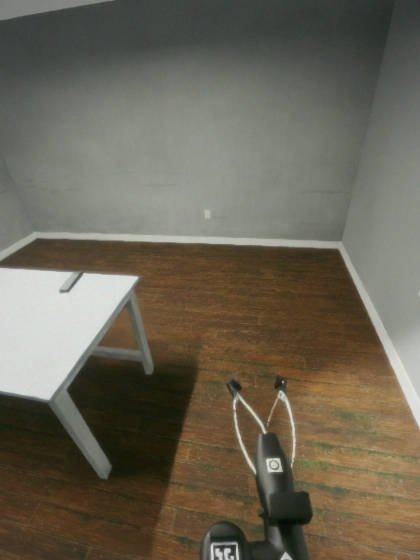

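Request:
execute_actions:
  actions:
    - {"r2":{"base":{"strafe_m":1.35}},"r1":{"joints":{"arm_m":0.38},"pace":"slow"}}
  cameras: ["r1_wrist_camera","r2_head_camera"]

Scene clock: 191.67 s.
r1.base_odometry: x=-0.582 y=+0.598 heading=-2.698 (m, m, rad; r1's odometry frame)
r1.turned_by_wheels: +0.000 (rad since the last result)
r1.turned_by_imu: -0.002 (rad since the last result)
r1.base_tilt: forward=-0.2 right=-0.4 (deg)
r1.lidar_m: 0.59 0.62 1.12 2.18 2.25 3.01 0.77 0.81 2.65 2.53 1.22 0.62
r1.base_status: not commanded
r1.joint_positions: lift_m=+0.760 arm_m=+0.378 wrist_yaw_rad=+0.000 wrist_pitch_rad=+0.000 wrist_roll_rad=+0.006 gripper_m=+0.065
r1.joint_status: all done
r1.motor_effort: lift_m=+16(16) arm_m=+9(8) wrist_yaw_rad=+1(1) wrist_pitch_rad=-8(8) wrist_roll_rad=+0(0) gripper_m=-3(1) wheel_0=+5(4) wheel_1=-9(9) wheel_2=+0(0) (%)
r1.hand_pose: x=+0.8379 y=-0.0874 z=+0.9386 quat_wxyz=(+1.000, +0.003, +0.000, +0.000) (m; r1's base frame)
r1.wrist_depth_mm: - - - - - - - / - - - - - - - / - - - - - - - / - - - - - - - / - - - - - - - / - - 200 259 196 549 539 / 415 404 298 143 270 251 373
r2.base_odometry: x=+0.448 y=-1.192 heading=-2.599 (m, m, rad; r2's odometry frame)
r2.turned_by_wheels: +0.000 (rad since the last result)
r2.turned_by_imu: +0.000 (rad since the last result)
r2.base_tilt: forward=+0.8 right=-0.2 (deg)
r2.lidar_m: 0.75 0.83 2.04 2.01 1.47 1.23 1.22 1.31 2.21 2.11 0.91 0.74
r2.base_status: done
r2.joint_positions: lift_m=+0.860 arm_m=+0.001 wrist_yaw_rad=+0.000 wrist_pitch_rad=+0.002 wrist_roll_rad=+0.005 gripper_m=+0.070
r2.joint_status: not commanded
r2.motor_effort: lift_m=+24(23) arm_m=-5(5) wrist_yaw_rad=-1(1) wrist_pitch_rad=-6(6) wrist_roll_rad=+2(1) gripper_m=-3(1) wheel_0=-4(12) wheel_1=+2(13) wheel_2=+0(1) (%)
r2.hand_pose: x=+0.4602 y=-0.0874 z=+1.0372 quat_wxyz=(+1.000, +0.002, +0.001, +0.000) (m; r2's base frame)
r2.wrist_depth_mm: - - - - - - - / - - - - - - - / - - - - - - - / - - - - - - - / - - - - - - - / - 1182 199 1182 199 1098 1060 / 798 759 750 145 741 691 741
pictures: r1_wrist_camera, r2_head_camera
camera_calibration (this result's frames):
r1_wrist_camera: T_world_to_cam=[[0.0153417, -0.998731, -0.0479773, -0.0470524], [-0.0108353, 0.0478141, -0.998797, 1.00676], [0.999824, 0.0158431, -0.010088, -0.60352], [0, 0, 0, 1]] pos_world=[0.615044, -0.0855681, 0.997199]
Images, in order (width x height): r1_wrist_camera 616x392, r2_head_camera 420x560.

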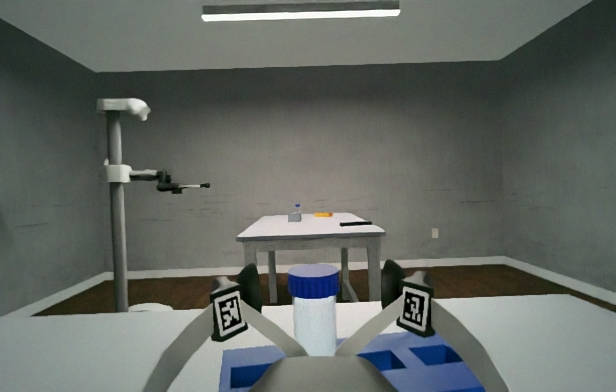

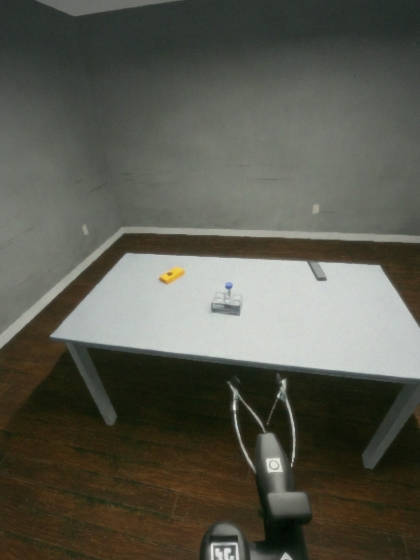

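Request:
execute_actions:
  actions:
    - {"r2":{"base":{"translate_m":0.23},"joints":{"lift_m":0.69,"gripper_m":0.065}},"r1":{"joints":{"arm_m":0.44,"lift_m":0.75},"pace":"slow"}}
  cameras: ["r1_wrist_camera"]

Request:
execute_actions:
  actions:
    - {"r2":{"base":{"strafe_m":0.035},"joints":{"arm_m":0.22},"pace":"slow"}}
  cameras: ["r2_wrist_camera"]

Scene clock: 197.47 s.
r1.base_odometry: x=-0.582 y=+0.598 heading=-2.698 (m, m, rad; r1's odometry frame)
r1.turned_by_wheels: +0.000 (rad since the last result)
r1.turned_by_imu: -0.001 (rad since the last result)
r1.base_tilt: forward=-0.1 right=-0.4 (deg)
r1.lidar_m: 0.59 0.60 1.11 2.20 2.26 3.01 0.76 0.81 2.62 2.55 1.22 0.63
r1.base_status: not commanded
r1.joint_positions: lift_m=+0.750 arm_m=+0.438 wrist_yaw_rad=+0.000 wrist_pitch_rad=+0.000 wrist_roll_rad=+0.006 gripper_m=+0.065
r1.joint_status: all done
r1.motor_effort: lift_m=+16(13) arm_m=+9(10) wrist_yaw_rad=+0(0) wrist_pitch_rad=-8(8) wrist_roll_rad=+1(0) gripper_m=-1(1) wheel_0=+4(4) wheel_1=-9(9) wheel_2=+0(0) (%)
r1.hand_pose: x=+0.8979 y=-0.0874 z=+0.9286 quat_wxyz=(+1.000, +0.003, +0.000, +0.000) (m; r1's base frame)
r1.wrist_depth_mm: - - - - - - - / - - - - - - - / - - - - - - - / - - - - - - - / - - - - - - - / - - 200 193 196 517 508 / 392 384 347 143 247 240 353
r2.base_odometry: x=+0.251 y=-1.311 heading=-2.599 (m, m, rad; r2's odometry frame)
r2.turned_by_wheels: +0.000 (rad since the last result)
r2.turned_by_imu: -0.002 (rad since the last result)
r2.base_tilt: forward=+1.0 right=-0.2 (deg)
r2.lidar_m: 0.50 0.59 0.97 1.98 1.77 1.45 1.43 1.59 2.29 2.08 0.61 0.51
r2.base_status: done
r2.joint_positions: lift_m=+0.690 arm_m=+0.001 wrist_yaw_rad=+0.000 wrist_pitch_rad=+0.002 wrist_roll_rad=+0.005 gripper_m=+0.065
r2.joint_status: all done
r2.motor_effort: lift_m=+15(22) arm_m=-5(4) wrist_yaw_rad=-1(1) wrist_pitch_rad=-6(5) wrist_roll_rad=+0(0) gripper_m=-4(2) wheel_0=+3(7) wheel_1=+3(7) wheel_2=-2(9) (%)
r2.hand_pose: x=+0.4602 y=-0.0874 z=+0.8679 quat_wxyz=(+1.000, +0.002, +0.001, +0.000) (m; r2's base frame)
r2.wrist_depth_mm: - - - - - - - / - - - - - - - / - - - - - - - / - - - - - - - / - - - 1025 - - - / 574 580 211 539 201 539 517 / 389 370 373 143 364 340 366
pictures: r1_wrist_camera
camera_calibration (this result's frames):
r1_wrist_camera: T_world_to_cam=[[0.0153394, -0.998731, -0.0479774, -0.0484506], [-0.0108351, 0.0478142, -0.998797, 0.997428], [0.999824, 0.0158408, -0.0100879, -0.663609], [0, 0, 0, 1]] pos_world=[0.675042, -0.0855683, 0.98721]
Images, in order (width x height): r1_wrist_camera 616x392.

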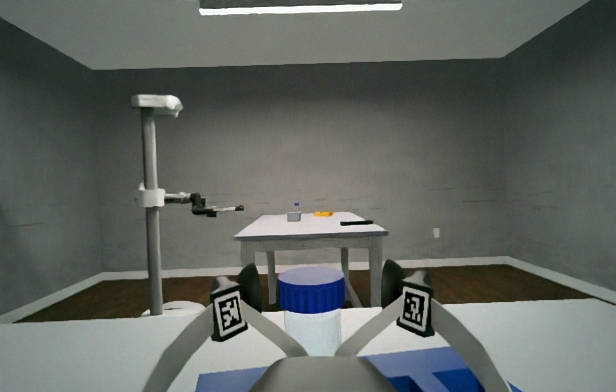

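Scene clock: 200.97 s.
r1.base_odometry: x=-0.582 y=+0.598 heading=-2.698 (m, m, rad; r1's odometry frame)
r1.turned_by_wheels: +0.000 (rad since the last result)
r1.turned_by_imu: -0.001 (rad since the last result)
r1.base_tilt: forward=-0.2 right=-0.3 (deg)
r1.lidar_m: 0.57 0.61 1.10 2.17 2.25 2.99 0.76 0.80 2.65 2.53 1.23 0.63
r1.base_status: not commanded
r1.joint_positions: lift_m=+0.750 arm_m=+0.438 wrist_yaw_rad=+0.000 wrist_pitch_rad=+0.000 wrist_roll_rad=+0.006 gripper_m=+0.065
r1.joint_status: not commanded
r1.motor_effort: lift_m=+16(16) arm_m=+9(9) wrist_yaw_rad=+1(0) wrist_pitch_rad=-8(8) wrist_roll_rad=+1(0) gripper_m=-3(4) wheel_0=+5(4) wheel_1=-9(8) wheel_2=+0(0) (%)
r1.hand_pose: x=+0.8979 y=-0.0874 z=+0.9286 quat_wxyz=(+1.000, +0.003, +0.000, +0.000) (m; r1's base frame)
r1.wrist_depth_mm: - - - - - - - / - - - - - - - / - - - - - - - / - - - - - - - / - - - - - - - / - - 200 193 196 517 504 / 392 384 345 143 247 240 353
r2.base_odometry: x=+0.269 y=-1.341 heading=-2.599 (m, m, rad; r2's odometry frame)
r2.turned_by_wheels: +0.000 (rad since the last result)
r2.turned_by_imu: -0.001 (rad since the last result)
r2.base_tilt: forward=+0.9 right=-0.2 (deg)
r2.lidar_m: 0.53 0.58 1.95 1.94 1.75 1.46 1.45 1.61 2.33 2.15 0.64 0.52
r2.base_status: done
r2.joint_positions: lift_m=+0.690 arm_m=+0.219 wrist_yaw_rad=+0.000 wrist_pitch_rad=+0.002 wrist_roll_rad=+0.005 gripper_m=+0.065
r2.joint_status: all done
r2.motor_effort: lift_m=+15(15) arm_m=+5(6) wrist_yaw_rad=-1(1) wrist_pitch_rad=-6(5) wrist_roll_rad=+0(1) gripper_m=-2(4) wheel_0=-3(9) wheel_1=+5(11) wheel_2=+0(0) (%)
r2.hand_pose: x=+0.6785 y=-0.0874 z=+0.8679 quat_wxyz=(+1.000, +0.002, +0.001, +0.000) (m; r2's base frame)
r2.wrist_depth_mm: - - - - - - - / - - - - - - - / - - - - - - - / - - - - - - - / - - - - - - - / 564 574 211 382 202 535 512 / 387 368 345 144 345 336 362
pictures: r2_wrist_camera
camera_calibration (this result's frames):
r2_wrist_camera: T_world_to_cam=[[0.00490742, -0.99986, -0.0160069, -0.077076], [0.00808754, 0.0160462, -0.999839, 0.923819], [0.999955, 0.00477717, 0.00816515, -0.460997], [0, 0, 0, 1]] pos_world=[0.453884, -0.0896867, 0.9262]
Images, in order (width x height): r2_wrist_camera 616x392.

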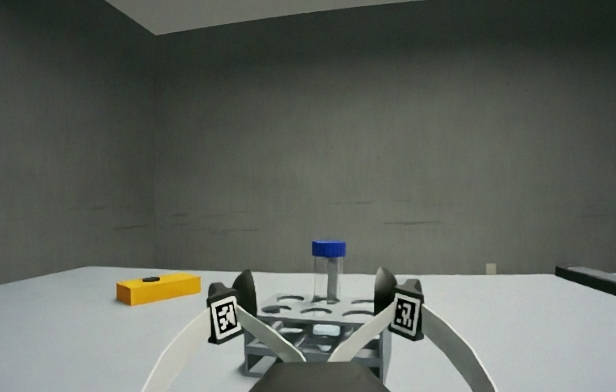

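Request:
execute_actions:
  actions:
    - {"r2":{"base":{"strafe_m":-0.016},"joints":{"arm_m":0.34},"pace":"slow"},"r1":{"joints":{"gripper_m":0.003}}}
  cameras: ["r2_wrist_camera"]

Request:
execute_actions:
  actions:
    - {"r1":{"joints":{"lift_m":0.88},"pace":"slow"}}
  cameras: ["r1_wrist_camera"]

Scene clock: 206.20 s.
r1.base_odometry: x=-0.582 y=+0.598 heading=-2.698 (m, m, rad; r1's odometry frame)
r1.turned_by_wheels: +0.000 (rad since the last result)
r1.turned_by_imu: -0.001 (rad since the last result)
r1.base_tilt: forward=-0.1 right=-0.2 (deg)
r1.lidar_m: 0.58 0.61 1.10 2.18 2.25 3.00 0.76 0.81 2.62 2.55 1.23 0.65
r1.base_status: not commanded
r1.joint_positions: lift_m=+0.750 arm_m=+0.439 wrist_yaw_rad=+0.000 wrist_pitch_rad=+0.000 wrist_roll_rad=+0.006 gripper_m=+0.003
r1.joint_status: all done
r1.motor_effort: lift_m=+17(16) arm_m=+8(9) wrist_yaw_rad=+0(0) wrist_pitch_rad=-9(9) wrist_roll_rad=+2(0) gripper_m=-6(8) wheel_0=+5(4) wheel_1=-8(9) wheel_2=+0(0) (%)
r1.hand_pose: x=+0.8979 y=-0.0874 z=+0.9284 quat_wxyz=(+1.000, +0.003, +0.000, +0.000) (m; r1's base frame)
r1.wrist_depth_mm: - - - - - - - / - - - - - - - / - - - - - - - / - - - - - - - / - - - - - - - / - - 1983 177 191 512 500 / 392 382 227 135 239 227 351
r2.base_odometry: x=+0.261 y=-1.327 heading=-2.599 (m, m, rad; r2's odometry frame)
r2.turned_by_wheels: +0.000 (rad since the last result)
r2.turned_by_imu: -0.001 (rad since the last result)
r2.base_tilt: forward=+0.9 right=-0.2 (deg)
r2.lidar_m: 0.51 0.59 0.99 1.94 1.75 1.45 1.44 1.63 2.29 2.13 0.65 0.51
r2.base_status: done
r2.joint_positions: lift_m=+0.690 arm_m=+0.339 wrist_yaw_rad=+0.000 wrist_pitch_rad=+0.002 wrist_roll_rad=+0.005 gripper_m=+0.065
r2.joint_status: all done
r2.motor_effort: lift_m=+15(15) arm_m=+5(0) wrist_yaw_rad=-1(0) wrist_pitch_rad=-6(5) wrist_roll_rad=-1(2) gripper_m=-3(1) wheel_0=+5(7) wheel_1=-4(9) wheel_2=+0(1) (%)
r2.hand_pose: x=+0.7985 y=-0.0874 z=+0.8679 quat_wxyz=(+1.000, +0.002, +0.001, +0.000) (m; r2's base frame)
r2.wrist_depth_mm: - - - - - - - / - - - - - - - / - - - - - - - / - - - - - - - / - - - - - - - / 521 521 211 559 202 535 517 / 384 366 233 143 330 338 362
pictures: r2_wrist_camera
camera_calibration (this result's frames):
r2_wrist_camera: T_world_to_cam=[[0.00487784, -0.99986, -0.0160068, -0.0776498], [0.008088, 0.0160459, -0.999839, 0.922848], [0.999955, 0.00474759, 0.00816513, -0.580992], [0, 0, 0, 1]] pos_world=[0.573881, -0.0896886, 0.9262]
Images, in order (width x height): r2_wrist_camera 616x392.

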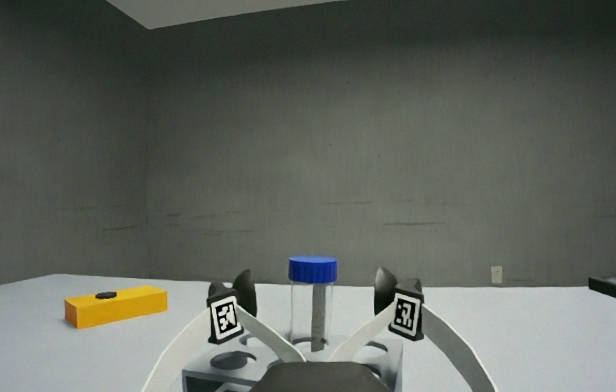

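Scene clock: 208.10 s.
r1.base_odometry: x=-0.582 y=+0.598 heading=-2.698 (m, m, rad; r1's odometry frame)
r1.turned_by_wheels: +0.000 (rad since the last result)
r1.turned_by_imu: +0.000 (rad since the last result)
r1.base_tilt: forward=-0.1 right=-0.3 (deg)
r1.lidar_m: 0.59 0.61 1.11 2.19 2.24 2.98 0.77 0.81 2.65 2.54 1.20 0.62
r1.base_status: not commanded
r1.joint_positions: lift_m=+0.880 arm_m=+0.439 wrist_yaw_rad=+0.000 wrist_pitch_rad=+0.000 wrist_roll_rad=+0.006 gripper_m=+0.003
r1.joint_status: all done
r1.motor_effort: lift_m=+22(20) arm_m=+8(8) wrist_yaw_rad=+0(0) wrist_pitch_rad=-9(11) wrist_roll_rad=+1(1) gripper_m=-6(7) wheel_0=+4(5) wheel_1=-9(9) wheel_2=+0(0) (%)
r1.hand_pose: x=+0.8979 y=-0.0874 z=+1.0579 quat_wxyz=(+1.000, +0.003, +0.000, +0.000) (m; r1's base frame)
r1.wrist_depth_mm: - - - - - - - / - - - - - - - / - - - - - - - / - - - - - - - / - - - - - - - / - - - 177 193 - - / - - 1983 140 - - -
r2.base_odometry: x=+0.261 y=-1.327 heading=-2.599 (m, m, rad; r2's odometry frame)
r2.turned_by_wheels: +0.000 (rad since the last result)
r2.turned_by_imu: -0.001 (rad since the last result)
r2.base_tilt: forward=+0.9 right=-0.1 (deg)
r2.lidar_m: 0.51 0.58 0.95 1.97 1.75 1.45 1.45 1.61 2.31 2.12 0.64 0.53
r2.base_status: not commanded
r2.joint_positions: lift_m=+0.690 arm_m=+0.339 wrist_yaw_rad=+0.000 wrist_pitch_rad=+0.002 wrist_roll_rad=+0.005 gripper_m=+0.065
r2.joint_status: not commanded
r2.motor_effort: lift_m=+15(15) arm_m=+5(5) wrist_yaw_rad=+0(1) wrist_pitch_rad=-6(5) wrist_roll_rad=+0(1) gripper_m=-3(7) wheel_0=+5(5) wheel_1=-4(5) wheel_2=+0(0) (%)
r2.hand_pose: x=+0.7985 y=-0.0874 z=+0.8679 quat_wxyz=(+1.000, +0.002, +0.001, +0.000) (m; r2's base frame)
r2.wrist_depth_mm: - - - - - - - / - - - - - - - / - - - - - - - / - - - - - - - / - - - - - - - / 521 517 211 559 202 535 512 / 387 366 232 144 330 336 359
pictures: r1_wrist_camera
camera_calibration (this result's frames):
r1_wrist_camera: T_world_to_cam=[[0.0153533, -0.99873, -0.0479879, -0.0422351], [-0.011525, 0.0478136, -0.99879, 1.1272], [0.999816, 0.0158878, -0.0107763, -0.661629], [0, 0, 0, 1]] pos_world=[0.675146, -0.0855652, 1.11668]
Images, in order (width x height): r1_wrist_camera 616x392.

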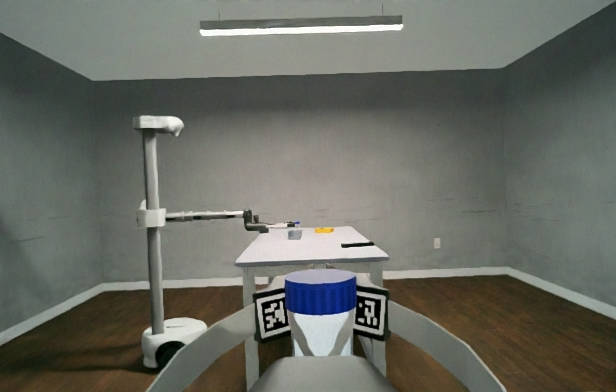

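Request:
execute_actions:
  actions:
    - {"r2":{"joints":{"arm_m":0.4},"pace":"slow"},"r1":{"joints":{"arm_m":0.005,"gripper_m":-0.003},"pace":"slow"}}
  cameras: ["r2_wrist_camera"]

Request:
execute_actions:
  actions:
    - {"r2":{"joints":{"gripper_m":0.003}},"r1":{"base":{"translate_m":-0.2},"pace":"slow"}}
  cameras: ["r2_wrist_camera","r1_head_left_camera","r1_wrist_camera"]

Scene clock: 217.47 s.
r1.base_odometry: x=-0.582 y=+0.598 heading=-2.698 (m, m, rad; r1's odometry frame)
r1.turned_by_wheels: +0.000 (rad since the last result)
r1.turned_by_imu: -0.002 (rad since the last result)
r1.base_tilt: forward=-0.2 right=-0.5 (deg)
r1.lidar_m: 0.58 0.61 1.14 2.19 2.26 2.98 0.76 0.81 2.61 2.54 1.23 0.65
r1.base_status: not commanded
r1.joint_positions: lift_m=+0.880 arm_m=+0.007 wrist_yaw_rad=+0.000 wrist_pitch_rad=+0.000 wrist_roll_rad=+0.006 gripper_m=-0.003
r1.joint_status: all done
r1.motor_effort: lift_m=+22(22) arm_m=-9(6) wrist_yaw_rad=+0(1) wrist_pitch_rad=-10(11) wrist_roll_rad=-1(0) gripper_m=-6(6) wheel_0=+5(5) wheel_1=-9(9) wheel_2=+0(0) (%)
r1.hand_pose: x=+0.4660 y=-0.0874 z=+1.0579 quat_wxyz=(+1.000, +0.003, +0.000, +0.000) (m; r1's base frame)
r1.wrist_depth_mm: - - - - - - 615 / - - - - - - 621 / - - - - - - 621 / - - - - - - 621 / - - - - - - 627 / - - - 175 192 - 634 / 683 691 597 135 603 569 609
r2.base_odometry: x=+0.261 y=-1.327 heading=-2.599 (m, m, rad; r2's odometry frame)
r2.turned_by_wheels: +0.000 (rad since the last result)
r2.turned_by_imu: -0.002 (rad since the last result)
r2.base_tilt: forward=+1.0 right=-0.3 (deg)
r2.lidar_m: 0.52 0.59 0.96 1.95 1.76 1.45 1.44 1.60 2.30 2.09 0.64 0.53
r2.base_status: not commanded
r2.joint_positions: lift_m=+0.690 arm_m=+0.399 wrist_yaw_rad=+0.000 wrist_pitch_rad=+0.002 wrist_roll_rad=+0.005 gripper_m=+0.065
r2.joint_status: all done
r2.motor_effort: lift_m=+15(15) arm_m=+5(6) wrist_yaw_rad=+0(0) wrist_pitch_rad=-6(6) wrist_roll_rad=-2(0) gripper_m=-4(3) wheel_0=+5(5) wheel_1=-5(4) wheel_2=+0(1) (%)
r2.hand_pose: x=+0.8585 y=-0.0874 z=+0.8679 quat_wxyz=(+1.000, +0.002, +0.001, +0.000) (m; r2's base frame)
r2.wrist_depth_mm: - - - - - - - / - - - - - - - / - - - - - - - / - - - - - - - / - - - - - - - / 496 517 211 466 202 530 517 / 384 364 343 143 362 336 359
pictures: r2_wrist_camera
camera_calibration (this result's frames):
r2_wrist_camera: T_world_to_cam=[[0.00487614, -0.99986, -0.016007, -0.0779414], [0.00808801, 0.0160461, -0.999839, 0.922363], [0.999955, 0.00474589, 0.00816512, -0.640985], [0, 0, 0, 1]] pos_world=[0.633877, -0.0896887, 0.9262]
Images, in order (width x height): r2_wrist_camera 616x392.

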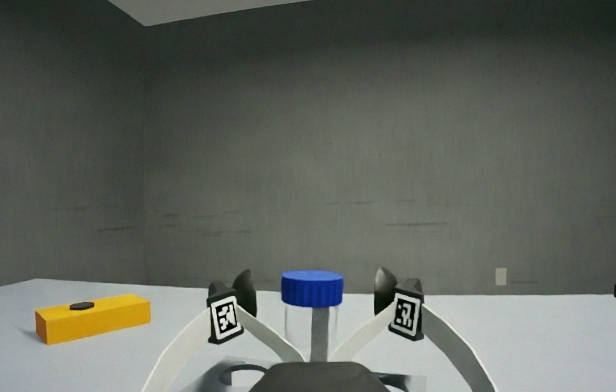

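Scene clock: 220.73 s.
r1.base_odometry: x=-0.401 y=+0.683 heading=-2.698 (m, m, rad; r1's odometry frame)
r1.turned_by_wheels: -0.001 (rad since the last result)
r1.turned_by_imu: -0.001 (rad since the last result)
r1.base_tilt: forward=-0.1 right=-0.1 (deg)
r1.lidar_m: 0.78 0.82 1.40 2.18 2.23 0.60 0.57 0.58 0.80 2.53 1.51 0.84
r1.base_status: done
r1.joint_positions: lift_m=+0.880 arm_m=+0.007 wrist_yaw_rad=+0.000 wrist_pitch_rad=+0.000 wrist_roll_rad=+0.006 gripper_m=-0.003
r1.joint_status: not commanded
r1.motor_effort: lift_m=+22(22) arm_m=-9(9) wrist_yaw_rad=+0(1) wrist_pitch_rad=-10(10) wrist_roll_rad=+1(0) gripper_m=-7(9) wheel_0=-4(4) wheel_1=-7(11) wheel_2=+2(9) (%)
r1.hand_pose: x=+0.4659 y=-0.0874 z=+1.0579 quat_wxyz=(+1.000, +0.003, +0.000, +0.000) (m; r1's base frame)
r1.wrist_depth_mm: 788 - - - - 891 809 / 788 - - - - 891 809 / 798 - - - - 904 820 / 798 - - - - 917 820 / 798 - - - - 917 820 / 798 1025 1008 175 192 854 820 / 750 691 603 135 615 585 676
r2.base_odometry: x=+0.261 y=-1.327 heading=-2.599 (m, m, rad; r2's odometry frame)
r2.turned_by_wheels: +0.000 (rad since the last result)
r2.turned_by_imu: -0.001 (rad since the last result)
r2.base_tilt: forward=+1.0 right=-0.1 (deg)
r2.lidar_m: 0.50 0.58 0.98 1.95 1.77 1.47 1.45 1.59 2.31 2.15 0.63 0.51
r2.base_status: not commanded
r2.joint_positions: lift_m=+0.690 arm_m=+0.399 wrist_yaw_rad=+0.000 wrist_pitch_rad=+0.002 wrist_roll_rad=+0.005 gripper_m=+0.003
r2.joint_status: all done
r2.motor_effort: lift_m=+15(15) arm_m=+5(5) wrist_yaw_rad=-1(0) wrist_pitch_rad=-6(6) wrist_roll_rad=+1(1) gripper_m=-14(12) wheel_0=+5(5) wheel_1=-5(5) wheel_2=+0(0) (%)
r2.hand_pose: x=+0.8586 y=-0.0874 z=+0.8679 quat_wxyz=(+1.000, +0.002, +0.001, +0.000) (m; r2's base frame)
r2.wrist_depth_mm: - - - - - - - / - - - - - - - / - - - - - - - / - - - - - - - / - - - - - - - / 500 512 469 193 188 535 517 / 382 362 228 289 353 320 359
pictures: r1_head_left_camera, r1_wrist_camera, r2_wrist_camera
camera_calibration (this result's frames):
r1_wrist_camera: T_world_to_cam=[[0.0153246, -0.99873, -0.0479877, -0.0355977], [-0.0115236, 0.0478138, -0.99879, 1.12222], [0.999816, 0.015859, -0.0107763, -0.229723], [0, 0, 0, 1]] pos_world=[0.243158, -0.085567, 1.11668]
r2_wrist_camera: T_world_to_cam=[[0.00499742, -0.999859, -0.0160069, -0.0780106], [0.00808605, 0.016047, -0.999839, 0.922364], [0.999955, 0.00486718, 0.0081651, -0.640993], [0, 0, 0, 1]] pos_world=[0.633895, -0.089681, 0.9262]
Images, in order (width x height): r1_head_left_camera 420x672, r1_wrist_camera 616x392, r2_wrist_camera 616x392.

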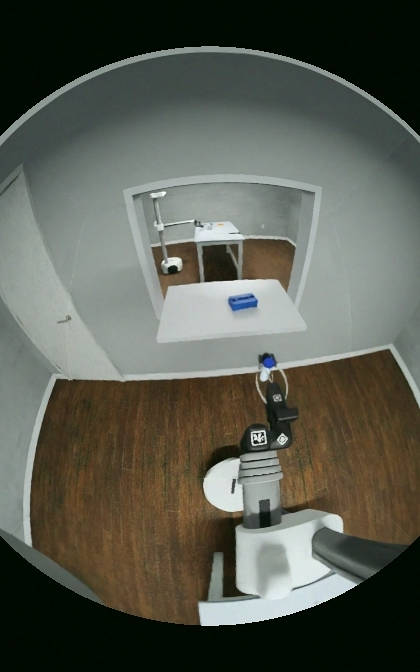

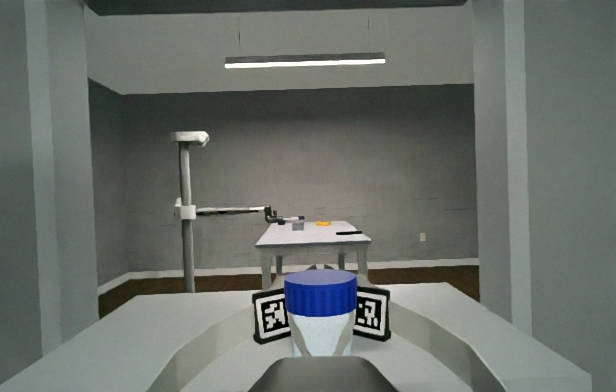

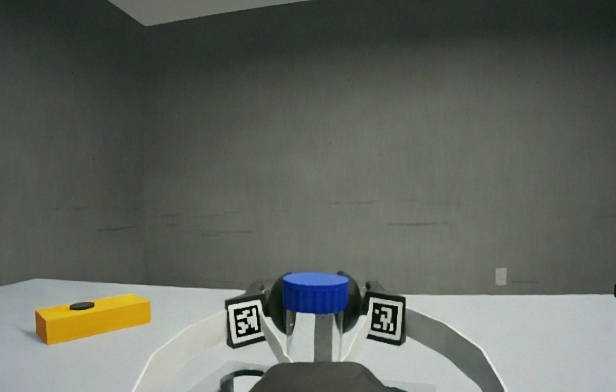

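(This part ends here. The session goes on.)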